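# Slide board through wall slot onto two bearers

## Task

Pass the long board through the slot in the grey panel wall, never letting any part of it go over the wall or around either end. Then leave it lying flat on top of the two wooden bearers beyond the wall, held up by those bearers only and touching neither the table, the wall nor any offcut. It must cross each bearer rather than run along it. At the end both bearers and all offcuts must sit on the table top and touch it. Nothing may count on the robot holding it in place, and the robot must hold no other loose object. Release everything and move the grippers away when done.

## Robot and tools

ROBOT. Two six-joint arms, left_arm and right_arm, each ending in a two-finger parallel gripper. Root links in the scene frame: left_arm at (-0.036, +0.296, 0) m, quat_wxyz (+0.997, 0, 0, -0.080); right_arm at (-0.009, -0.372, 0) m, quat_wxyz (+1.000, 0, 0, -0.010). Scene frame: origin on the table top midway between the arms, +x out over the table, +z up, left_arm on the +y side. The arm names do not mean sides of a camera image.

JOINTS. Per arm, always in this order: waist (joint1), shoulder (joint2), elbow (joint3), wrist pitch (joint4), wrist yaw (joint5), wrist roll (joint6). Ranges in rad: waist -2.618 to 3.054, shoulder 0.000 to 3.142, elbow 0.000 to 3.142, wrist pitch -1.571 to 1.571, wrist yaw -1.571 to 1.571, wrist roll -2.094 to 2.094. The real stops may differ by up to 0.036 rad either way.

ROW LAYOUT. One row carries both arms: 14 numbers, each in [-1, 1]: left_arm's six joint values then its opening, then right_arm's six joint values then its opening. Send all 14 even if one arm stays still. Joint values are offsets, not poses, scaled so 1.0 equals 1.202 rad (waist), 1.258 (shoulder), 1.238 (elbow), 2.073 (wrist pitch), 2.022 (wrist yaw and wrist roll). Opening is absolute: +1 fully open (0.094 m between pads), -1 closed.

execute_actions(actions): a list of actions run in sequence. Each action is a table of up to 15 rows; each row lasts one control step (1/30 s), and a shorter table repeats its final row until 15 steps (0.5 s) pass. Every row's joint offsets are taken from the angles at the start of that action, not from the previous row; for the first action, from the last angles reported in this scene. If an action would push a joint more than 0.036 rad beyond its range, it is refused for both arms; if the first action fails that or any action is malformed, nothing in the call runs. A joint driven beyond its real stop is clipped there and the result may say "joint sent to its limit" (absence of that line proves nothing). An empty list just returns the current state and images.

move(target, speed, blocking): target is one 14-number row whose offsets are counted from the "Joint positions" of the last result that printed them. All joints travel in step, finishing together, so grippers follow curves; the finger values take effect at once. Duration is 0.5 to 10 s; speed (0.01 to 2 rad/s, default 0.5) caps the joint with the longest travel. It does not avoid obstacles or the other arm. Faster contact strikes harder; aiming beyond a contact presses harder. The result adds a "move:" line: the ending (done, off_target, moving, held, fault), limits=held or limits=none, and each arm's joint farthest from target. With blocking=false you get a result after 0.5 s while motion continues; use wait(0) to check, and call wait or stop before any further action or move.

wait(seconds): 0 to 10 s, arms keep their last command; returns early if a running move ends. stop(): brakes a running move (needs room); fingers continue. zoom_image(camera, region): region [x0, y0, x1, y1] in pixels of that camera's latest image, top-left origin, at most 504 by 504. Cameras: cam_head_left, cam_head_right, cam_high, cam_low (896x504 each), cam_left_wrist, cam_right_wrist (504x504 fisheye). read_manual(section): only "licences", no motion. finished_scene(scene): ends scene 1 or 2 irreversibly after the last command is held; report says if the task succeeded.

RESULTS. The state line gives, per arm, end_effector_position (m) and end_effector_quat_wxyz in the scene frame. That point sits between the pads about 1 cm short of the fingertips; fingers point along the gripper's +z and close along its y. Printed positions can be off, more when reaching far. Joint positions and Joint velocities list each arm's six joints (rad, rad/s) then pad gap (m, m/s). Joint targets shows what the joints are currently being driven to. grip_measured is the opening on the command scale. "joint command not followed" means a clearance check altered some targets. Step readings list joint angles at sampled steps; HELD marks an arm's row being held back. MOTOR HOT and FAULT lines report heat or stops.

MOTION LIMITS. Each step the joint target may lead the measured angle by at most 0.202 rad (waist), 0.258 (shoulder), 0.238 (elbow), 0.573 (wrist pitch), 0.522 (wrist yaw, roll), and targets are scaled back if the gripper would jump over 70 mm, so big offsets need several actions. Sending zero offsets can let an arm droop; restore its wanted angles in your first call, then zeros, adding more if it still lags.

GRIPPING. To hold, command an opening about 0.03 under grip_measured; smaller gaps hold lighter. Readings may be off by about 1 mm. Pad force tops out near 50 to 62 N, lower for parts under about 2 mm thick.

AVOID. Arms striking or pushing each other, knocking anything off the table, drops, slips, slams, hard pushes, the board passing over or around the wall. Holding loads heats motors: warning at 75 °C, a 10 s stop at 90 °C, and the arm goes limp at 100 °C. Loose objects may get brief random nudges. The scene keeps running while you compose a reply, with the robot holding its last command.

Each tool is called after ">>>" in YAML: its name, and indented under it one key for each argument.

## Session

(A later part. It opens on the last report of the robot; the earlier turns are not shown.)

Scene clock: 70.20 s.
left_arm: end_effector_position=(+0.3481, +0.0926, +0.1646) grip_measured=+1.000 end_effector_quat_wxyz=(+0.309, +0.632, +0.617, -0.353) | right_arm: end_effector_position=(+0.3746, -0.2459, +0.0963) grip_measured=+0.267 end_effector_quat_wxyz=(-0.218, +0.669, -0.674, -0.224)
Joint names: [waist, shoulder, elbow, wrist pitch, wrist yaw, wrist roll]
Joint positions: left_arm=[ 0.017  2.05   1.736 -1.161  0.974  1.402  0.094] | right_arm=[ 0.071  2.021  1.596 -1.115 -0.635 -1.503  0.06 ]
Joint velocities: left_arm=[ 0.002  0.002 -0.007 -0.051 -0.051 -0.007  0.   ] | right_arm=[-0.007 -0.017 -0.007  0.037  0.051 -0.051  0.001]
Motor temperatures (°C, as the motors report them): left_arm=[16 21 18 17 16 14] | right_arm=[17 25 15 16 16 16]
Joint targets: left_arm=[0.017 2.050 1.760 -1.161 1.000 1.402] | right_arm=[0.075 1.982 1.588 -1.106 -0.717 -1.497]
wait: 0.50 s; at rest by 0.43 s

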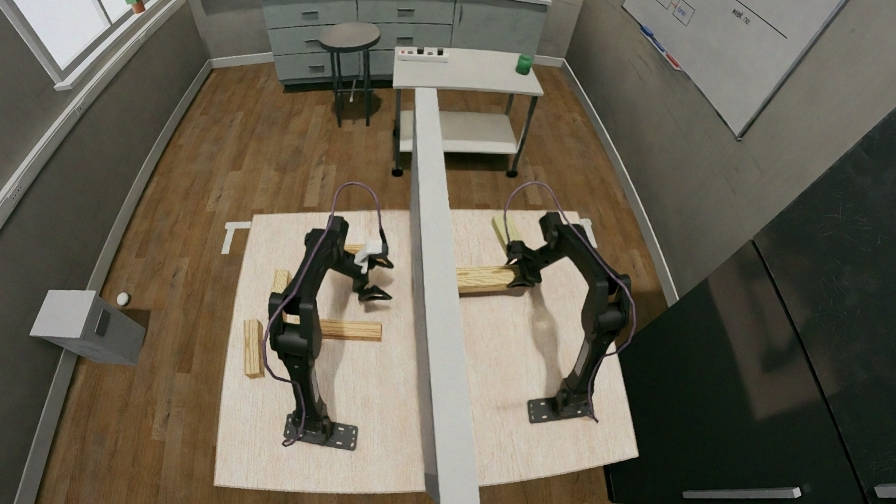

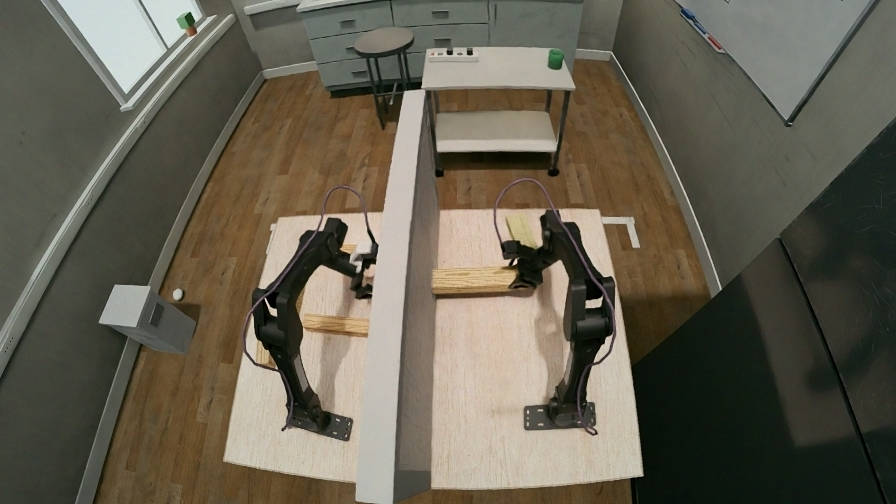

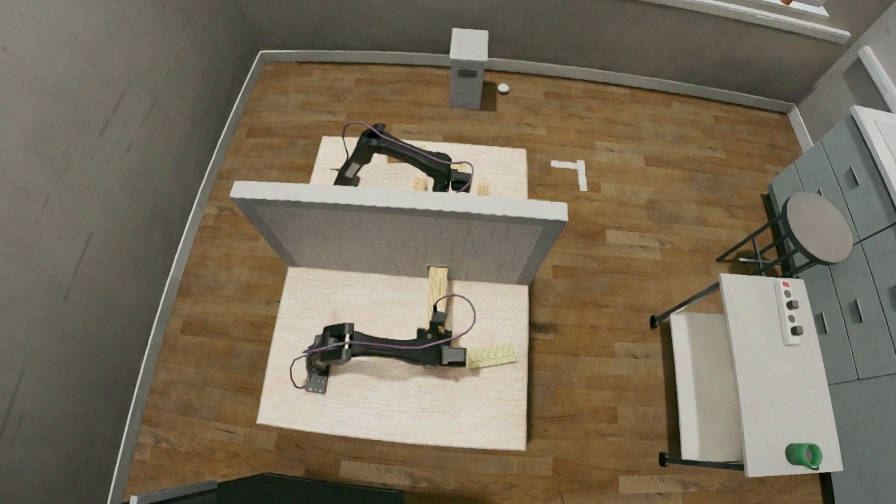

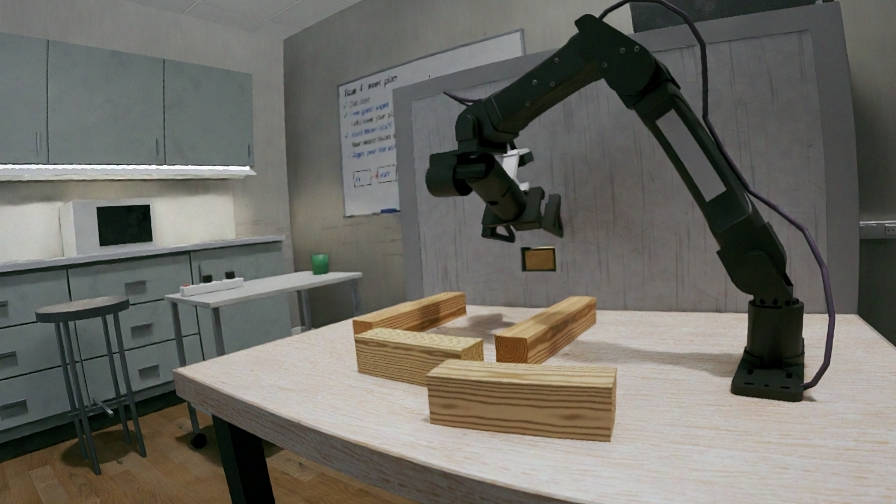

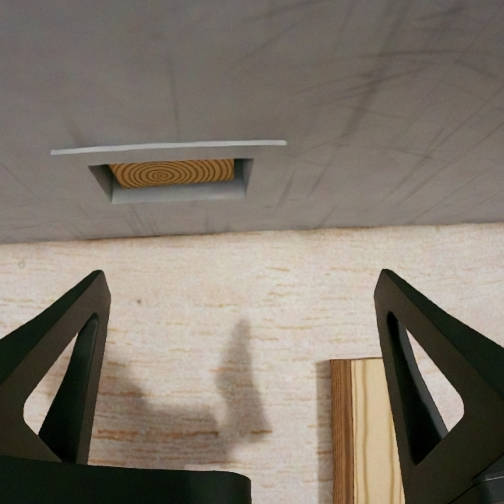

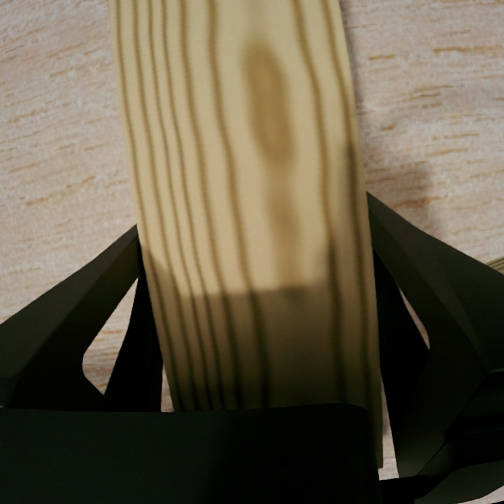

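>>> execute_actions:
  actions:
    - [[0,0,0.02,0,0.013,0,1,0.0127,-0.039,-0.0065,0.0079,-0.0445,0.0073,0.1],[0,0,0.02,0,0.013,0,1,0.0173,-0.04,-0.0065,0.0115,-0.0445,0.0117,0.1],[0,0,0.02,0,0.013,0,1,0.022,-0.041,-0.008,0.0151,-0.0445,0.016,0.1],[0,0,0.02,0,0.013,0,1,0.0266,-0.042,-0.0095,0.0187,-0.0445,0.0204,0.1],[0,0,0.02,0,0.013,0,1,0.0313,-0.043,-0.0105,0.0223,-0.0445,0.0247,0.1],[0,0,0.02,0,0.013,0,1,0.0359,-0.044,-0.0115,0.0259,-0.0445,0.029,0.1],[0,0,0.02,0,0.013,0,1,0.0406,-0.044,-0.0125,0.0295,-0.0445,0.0334,0.1],[0,0,0.02,0,0.013,0,1,0.0452,-0.044,-0.0135,0.0331,-0.0445,0.0377,0.1],[0,0,0.02,0,0.013,0,1,0.0499,-0.044,-0.0145,0.0367,-0.0445,0.0421,0.1],[0,0,0.02,0,0.013,0,1,0.0545,-0.044,-0.0155,0.0367,-0.0445,0.0464,0.1],[0,0,0.02,0,0.013,0,1,0.0592,-0.044,-0.0165,0.0367,-0.0445,0.0464,0.1],[0,0,0.02,0,0.013,0,1,0.0638,-0.044,-0.0174,0.0367,-0.0445,0.0464,0.1],[0,0,0.02,0,0.013,0,1,0.0684,-0.044,-0.0174,0.0367,-0.0445,0.0464,0.1]]

>>> wait:
  seconds: 0.5

>>> zoom_image:
  camera: "cam_low"
  region: [480, 210, 600, 310]

Scene clock: 71.63 s.
left_arm: end_effector_position=(+0.3481, +0.0926, +0.1646) grip_measured=+1.000 end_effector_quat_wxyz=(+0.309, +0.632, +0.617, -0.353) | right_arm: end_effector_position=(+0.3742, -0.2171, +0.1005) grip_measured=+0.267 end_effector_quat_wxyz=(-0.225, +0.674, -0.668, -0.220)
Joint names: [waist, shoulder, elbow, wrist pitch, wrist yaw, wrist roll]
Joint positions: left_arm=[ 0.017  2.05   1.736 -1.161  0.974  1.402  0.094] | right_arm=[ 0.144  2.004  1.585 -1.057 -0.634 -1.426  0.06 ]
Joint velocities: left_arm=[-0.002 -0.012 -0.002  0.051  0.007 -0.037  0.   ] | right_arm=[ 0.085 -0.007 -0.09   0.007  0.007  0.11   0.   ]
Motor temperatures (°C, as the motors report them): left_arm=[16 21 18 17 16 14] | right_arm=[17 25 15 16 16 16]
Joint targets: left_arm=[0.017 2.050 1.760 -1.161 1.000 1.402] | right_arm=[0.153 1.966 1.575 -1.039 -0.725 -1.409]
Step readings (joint positions):
0: left_arm=[0.017 2.050 1.736 -1.161 0.974 1.402] | right_arm=[0.071 2.021 1.596 -1.115 -0.635 -1.503]
1: left_arm=[0.017 2.050 1.736 -1.161 0.974 1.402] | right_arm=[0.071 2.021 1.596 -1.115 -0.635 -1.501]
2: left_arm=[0.017 2.050 1.736 -1.161 0.974 1.402] | right_arm=[0.072 2.020 1.596 -1.113 -0.635 -1.499]
4: left_arm=[0.017 2.050 1.736 -1.161 0.974 1.402] | right_arm=[0.079 2.017 1.596 -1.106 -0.634 -1.489]
8: left_arm=[0.017 2.050 1.736 -1.161 0.974 1.402] | right_arm=[0.104 2.007 1.596 -1.084 -0.634 -1.463]
15: Joint positions above

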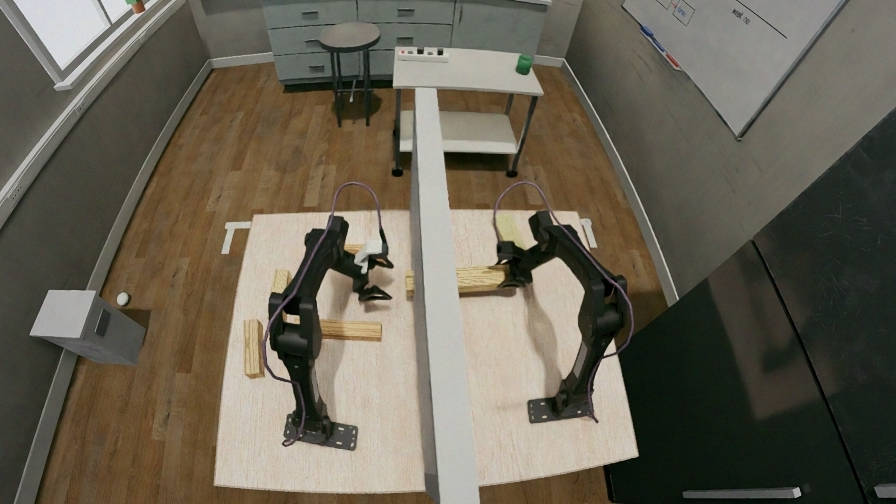

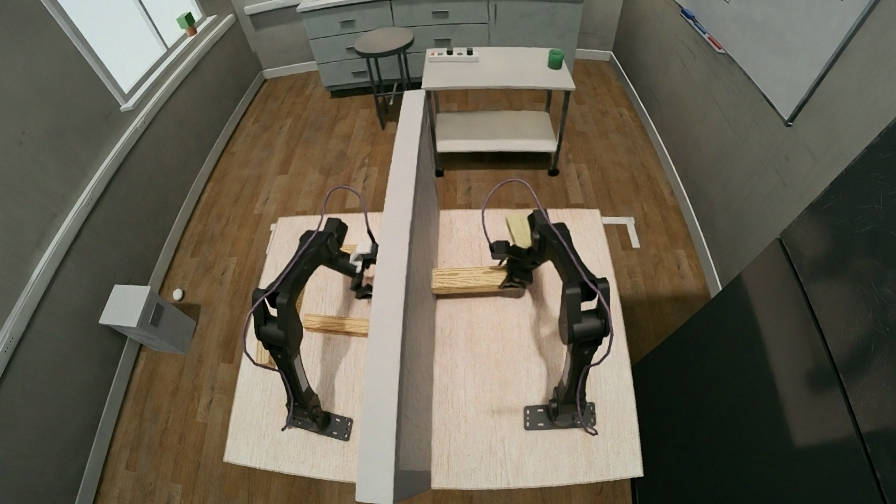

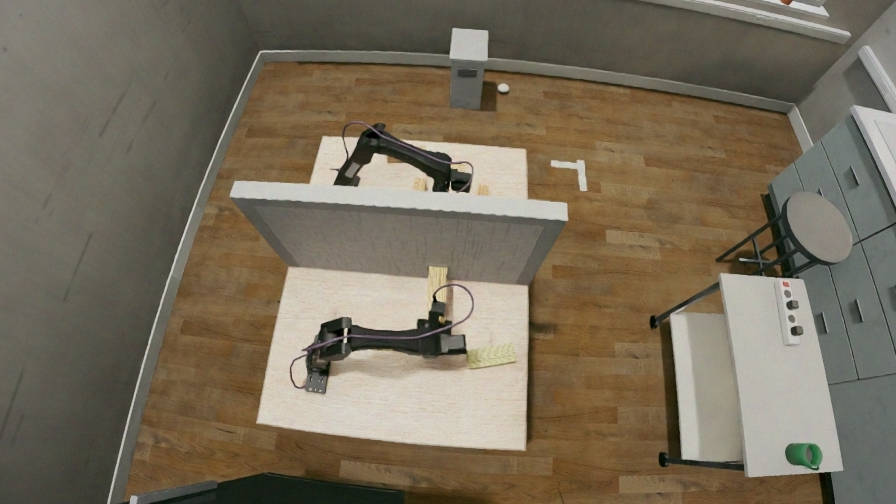

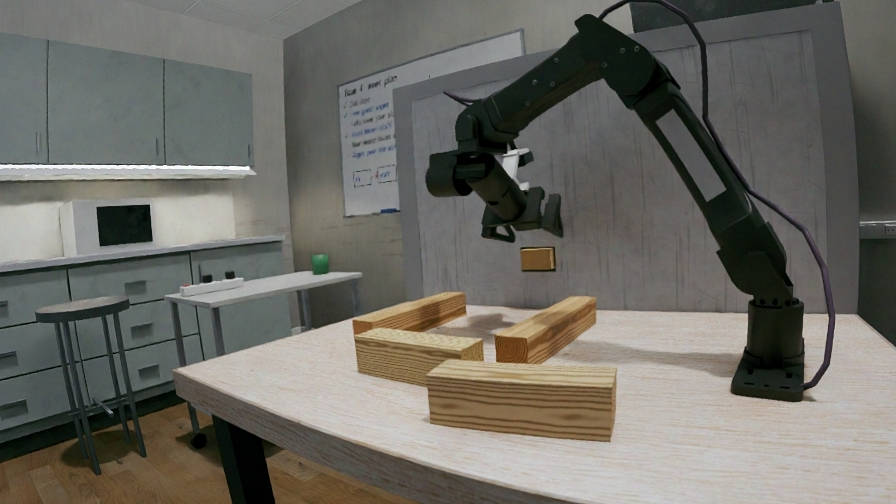

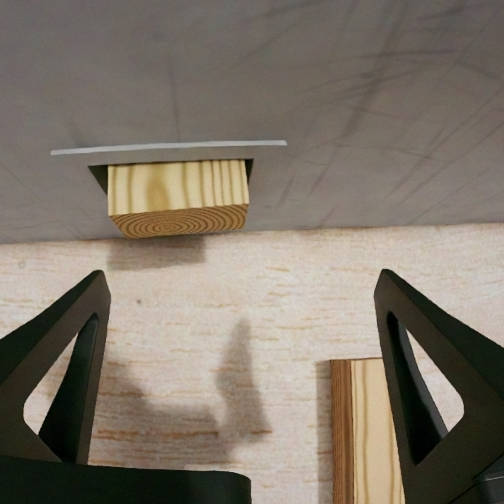

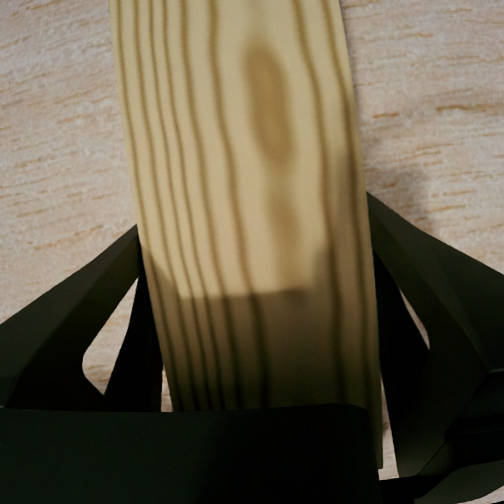

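Scene clock: 72.13 s.
left_arm: end_effector_position=(+0.3481, +0.0926, +0.1646) grip_measured=+1.000 end_effector_quat_wxyz=(+0.309, +0.632, +0.617, -0.353) | right_arm: end_effector_position=(+0.3727, -0.2153, +0.0993) grip_measured=+0.267 end_effector_quat_wxyz=(-0.222, +0.672, -0.670, -0.223)
Joint names: [waist, shoulder, elbow, wrist pitch, wrist yaw, wrist roll]
Joint positions: left_arm=[ 0.017  2.05   1.736 -1.161  0.974  1.402  0.094] | right_arm=[ 0.149  2.004  1.581 -1.055 -0.634 -1.416  0.06 ]
Joint velocities: left_arm=[ 0.007  0.012 -0.017 -0.037 -0.037 -0.037  0.   ] | right_arm=[ 0.002 -0.002 -0.007 -0.037 -0.007  0.051 -0.001]
Motor temperatures (°C, as the motors report them): left_arm=[16 21 18 17 16 14] | right_arm=[17 25 15 16 16 16]
Joint targets: left_arm=[0.017 2.050 1.760 -1.161 1.000 1.402] | right_arm=[0.153 1.966 1.575 -1.039 -0.725 -1.409]
wait: 0.50 s; at rest by 0.43 s

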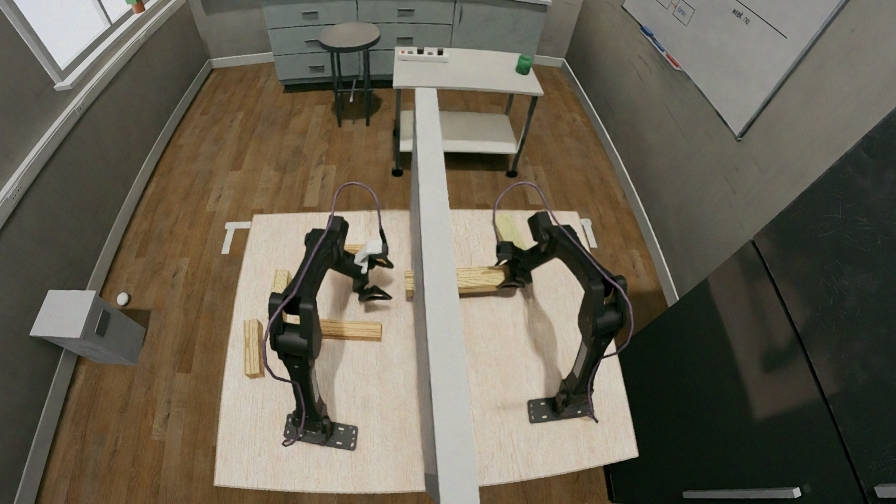

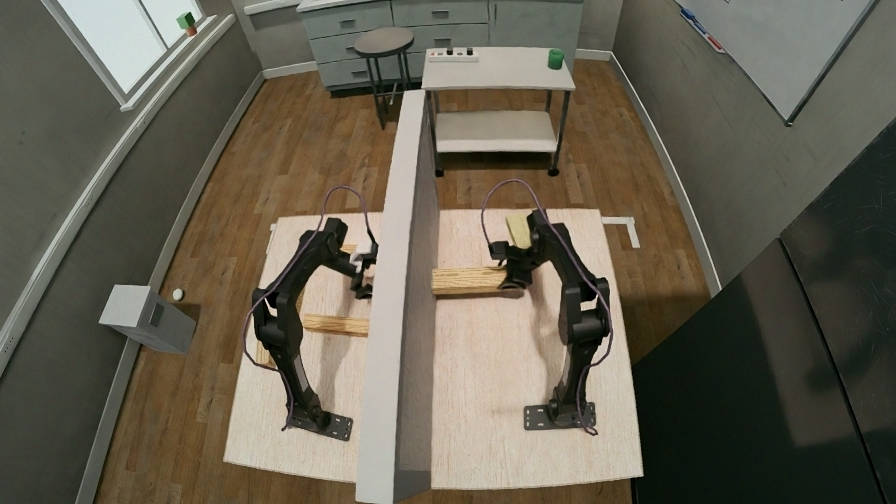

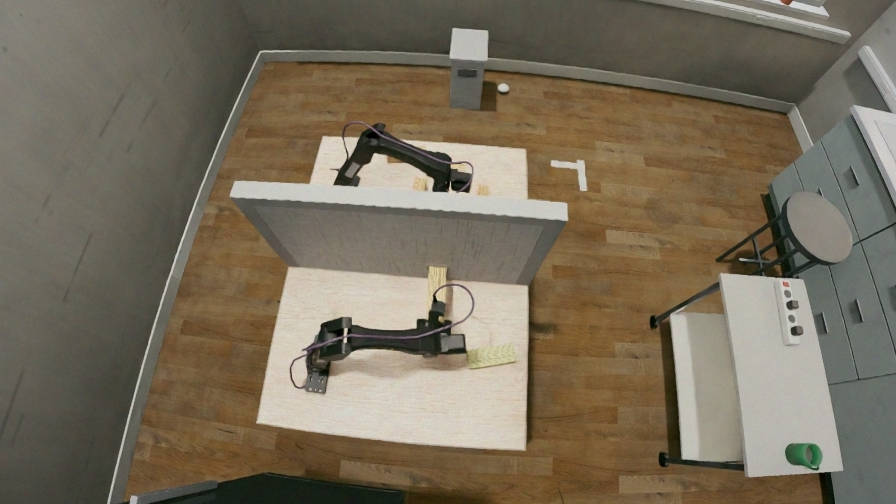

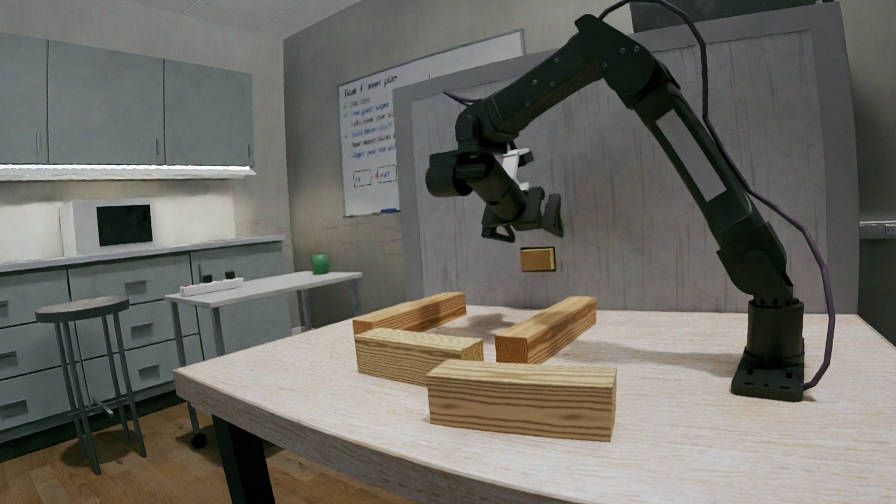

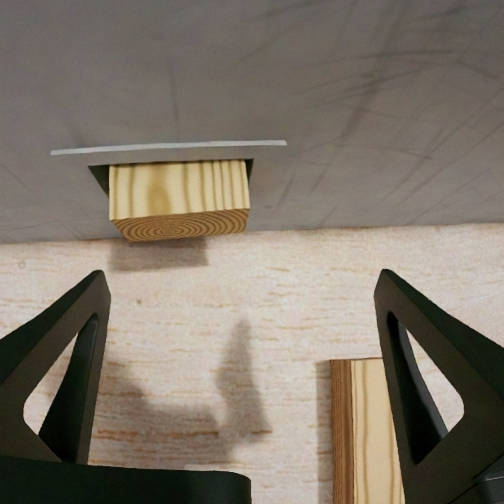

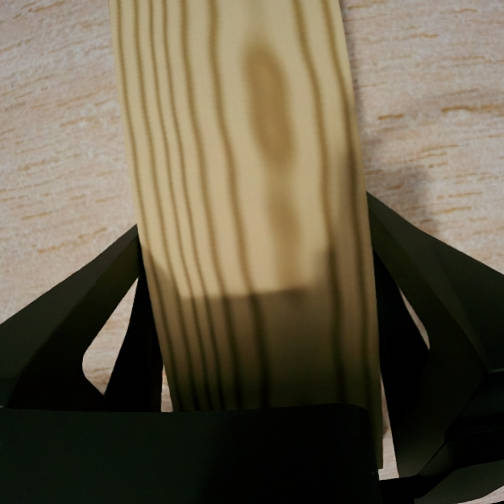

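Region (480, 210, 600, 310) of cam_low's 896x504 image, scaled by 4.200, with more detail than that image has.

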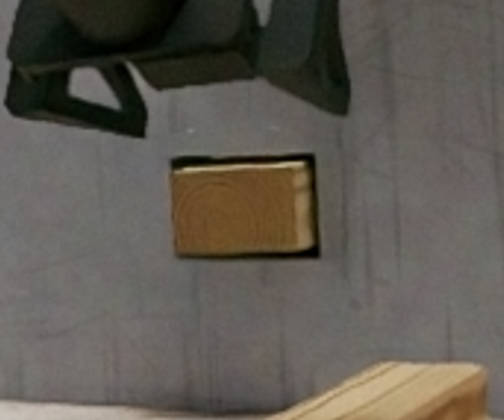

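>>> execute_actions:
  actions:
    - [[0,0,0.02,0,0.013,0,1,0.0125,-0.015,0.0307,0.0108,-0.0404,0.0091,0.1],[0,0,0.02,0,0.013,0,1,0.017,-0.004,0.0323,0.014,-0.0398,0.0146,0.1],[0,0,0.02,0,0.013,0,1,0.0214,-0.0016,0.034,0.0171,-0.0392,0.0202,0.1],[0,0,0.02,0,0.013,0,1,0.0259,-0.0003,0.0356,0.0203,-0.0386,0.0257,0.1],[0,0,0.02,0,0.013,0,1,0.0304,0.0011,0.0373,0.0234,-0.038,0.0313,0.1],[0,0,0.02,0,0.013,0,1,0.0349,0.0025,0.039,0.0265,-0.0375,0.0369,0.1],[0,0,0.02,0,0.013,0,1,0.0394,0.0039,0.0406,0.0297,-0.0369,0.0424,0.1],[0,0,0.02,0,0.013,0,1,0.0438,0.0052,0.0423,0.0328,-0.0363,0.048,0.1],[0,0,0.02,0,0.013,0,1,0.0483,0.0066,0.0439,0.036,-0.0357,0.0535,0.1],[0,0,0.02,0,0.013,0,1,0.0528,0.008,0.0456,0.036,-0.0351,0.0535,0.1],[0,0,0.02,0,0.013,0,1,0.0573,0.0093,0.0456,0.036,-0.0351,0.0535,0.1],[0,0,0.02,0,0.013,0,1,0.0618,0.0107,0.0456,0.036,-0.0351,0.0535,0.1],[0,0,0.02,0,0.013,0,1,0.0663,0.0107,0.0456,0.036,-0.0351,0.0535,0.1]]

>>> wait:
  seconds: 0.5

>>> zoom_image:
  camera: "cam_low"
  region: [460, 200, 600, 316]

Scene clock: 73.83 s.
left_arm: end_effector_position=(+0.3481, +0.0925, +0.1647) grip_measured=+1.000 end_effector_quat_wxyz=(+0.309, +0.632, +0.617, -0.354) | right_arm: end_effector_position=(+0.3733, -0.1870, +0.0945) grip_measured=+0.267 end_effector_quat_wxyz=(-0.217, +0.669, -0.673, -0.227)
Joint names: [waist, shoulder, elbow, wrist pitch, wrist yaw, wrist roll]
Joint positions: left_arm=[ 0.017  2.05   1.736 -1.161  0.975  1.402  0.094] | right_arm=[ 0.22   2.025  1.591 -1.005 -0.627 -1.323  0.06 ]
Joint velocities: left_arm=[ 0.007 -0.012  0.007  0.037  0.037  0.037  0.   ] | right_arm=[ 0.11   0.002 -0.002  0.095 -0.125  0.081 -0.001]
Motor temperatures (°C, as the motors report them): left_arm=[16 21 18 17 16 14] | right_arm=[17 25 15 16 16 16]
Joint targets: left_arm=[0.017 2.050 1.760 -1.161 1.001 1.402] | right_arm=[0.229 2.018 1.637 -0.981 -0.705 -1.308]
Step readings (joint positions):
0: left_arm=[0.017 2.050 1.736 -1.161 0.974 1.402] | right_arm=[0.149 2.004 1.581 -1.055 -0.634 -1.415]
1: left_arm=[0.017 2.050 1.736 -1.161 0.974 1.402] | right_arm=[0.149 2.004 1.581 -1.055 -0.634 -1.413]
2: left_arm=[0.017 2.050 1.736 -1.161 0.975 1.402] | right_arm=[0.151 2.004 1.581 -1.054 -0.633 -1.410]
4: left_arm=[0.017 2.050 1.736 -1.161 0.975 1.402] | right_arm=[0.157 2.004 1.581 -1.047 -0.631 -1.398]
8: left_arm=[0.017 2.050 1.736 -1.161 0.975 1.402] | right_arm=[0.181 2.007 1.581 -1.028 -0.629 -1.363]
15: Joint positions above

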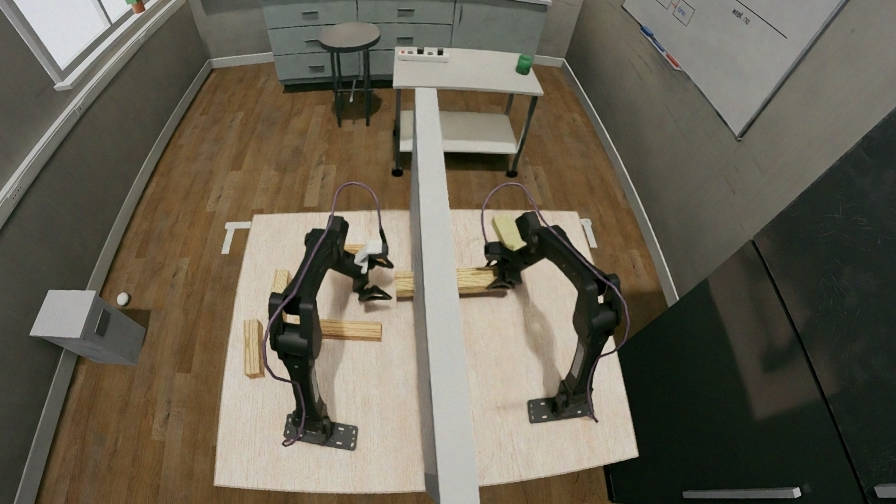

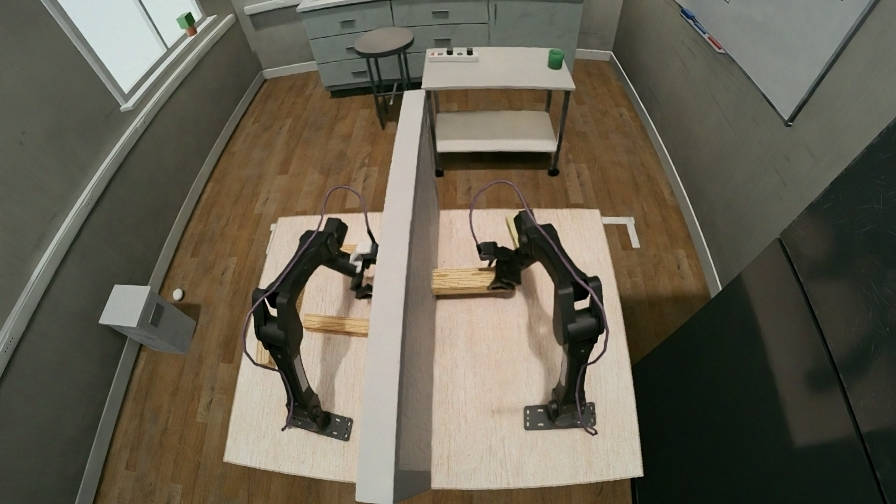

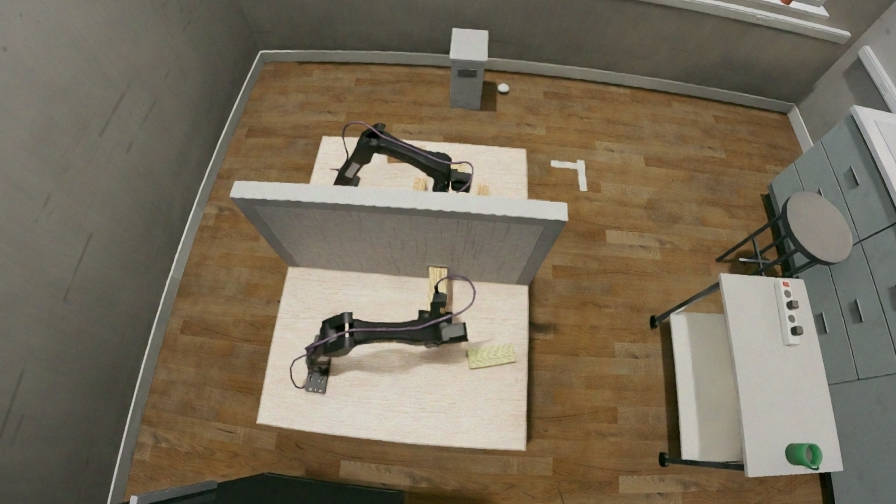

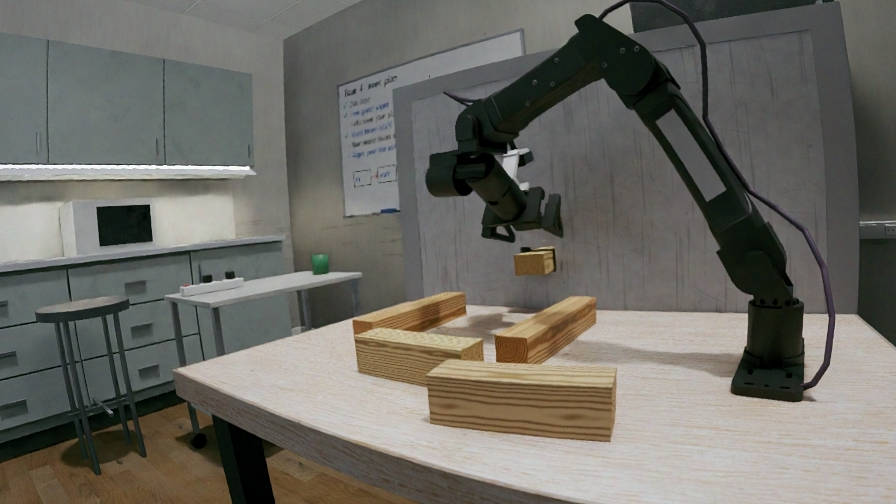

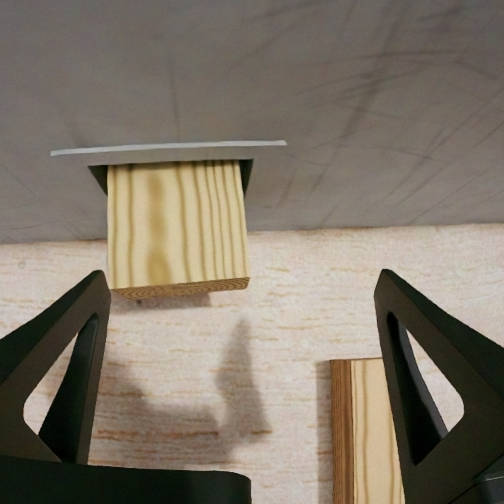

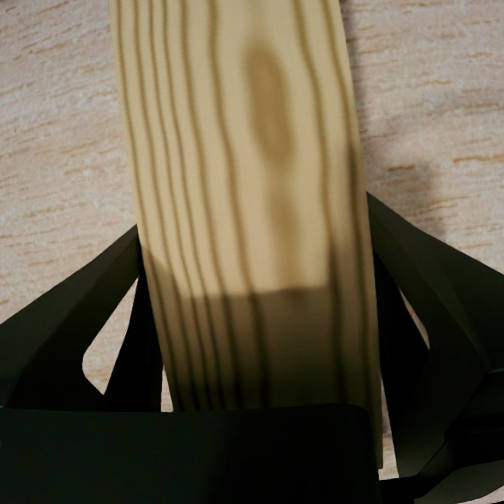

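Scene clock: 74.33 s.
left_arm: end_effector_position=(+0.3481, +0.0925, +0.1647) grip_measured=+1.000 end_effector_quat_wxyz=(+0.309, +0.632, +0.617, -0.354) | right_arm: end_effector_position=(+0.3733, -0.1855, +0.0945) grip_measured=+0.267 end_effector_quat_wxyz=(-0.216, +0.668, -0.675, -0.228)
Joint names: [waist, shoulder, elbow, wrist pitch, wrist yaw, wrist roll]
Joint positions: left_arm=[ 0.017  2.05   1.736 -1.161  0.975  1.402  0.094] | right_arm=[ 0.224  2.025  1.591 -1.003 -0.626 -1.313  0.06 ]
Joint velocities: left_arm=[ 0.002  0.012 -0.012 -0.125 -0.051  0.022  0.   ] | right_arm=[ 0.012 -0.007 -0.012 -0.051  0.051 -0.007  0.   ]
Motor temperatures (°C, as the motors report them): left_arm=[16 21 18 17 16 14] | right_arm=[17 25 16 16 16 16]
Joint targets: left_arm=[0.017 2.050 1.760 -1.161 1.001 1.402] | right_arm=[0.228 2.018 1.637 -0.981 -0.705 -1.308]
wait: 0.50 s; at rest by 0.40 s

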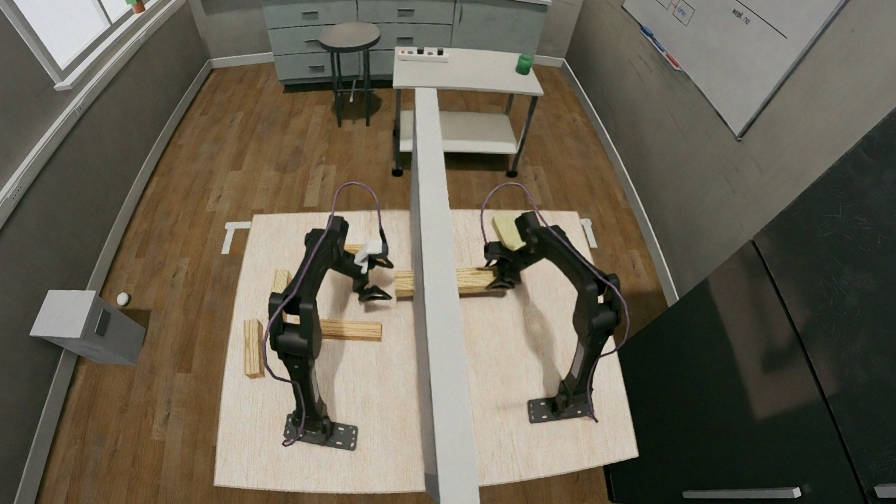

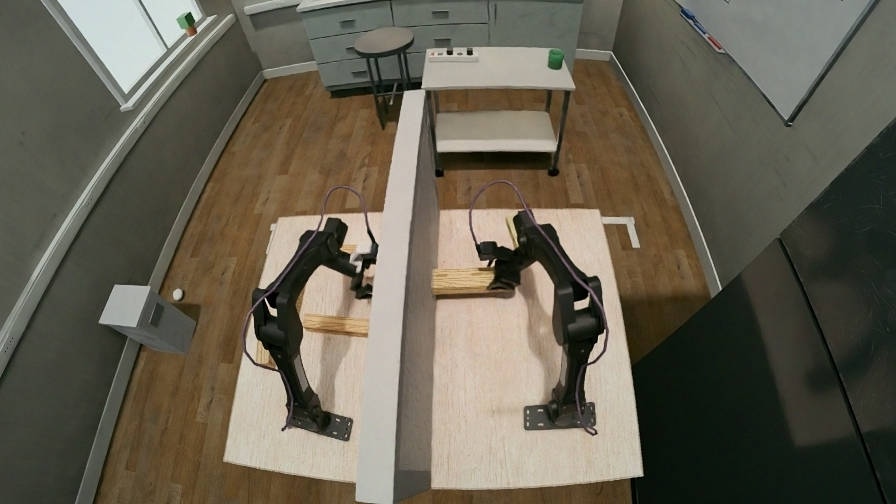

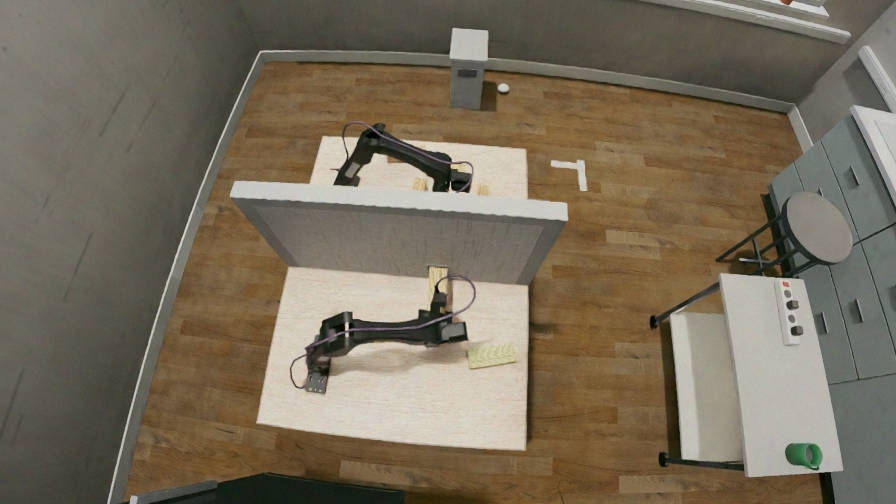

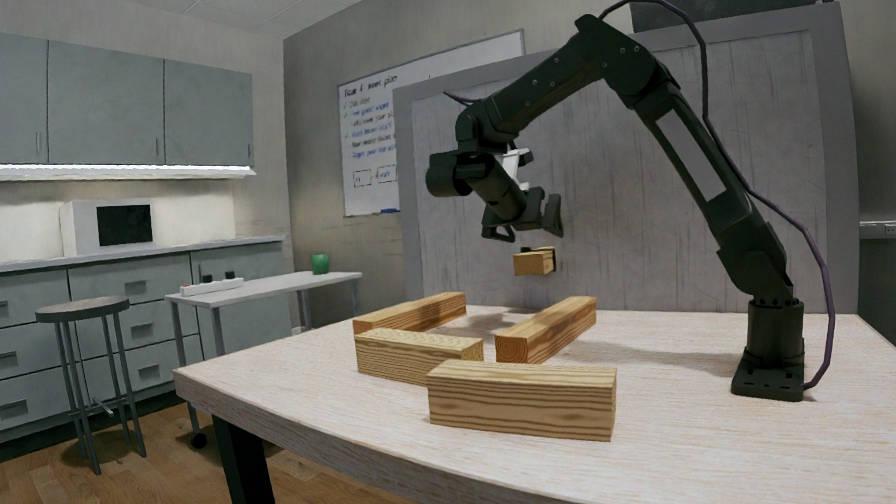

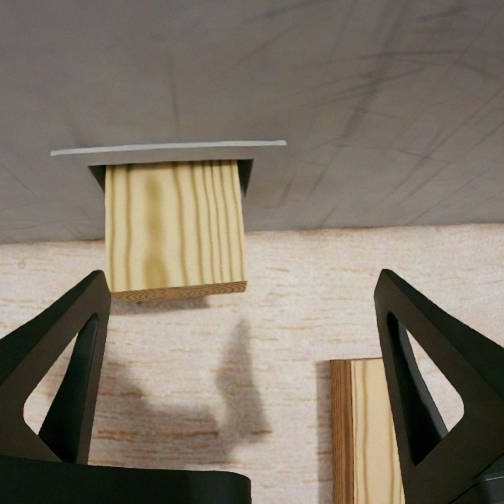

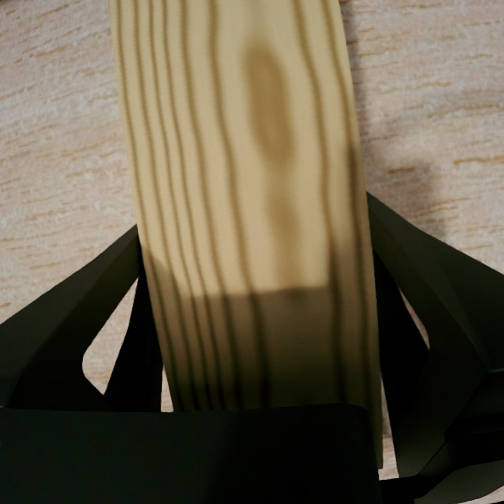

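Region (460, 200, 600, 316) of cam_low's 896x504 image, scaled by 3.600, with more detail than that image has; it fills the top 418 rows of this view, and the rest is white.

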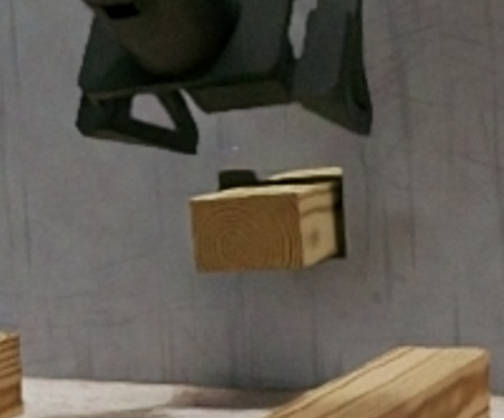

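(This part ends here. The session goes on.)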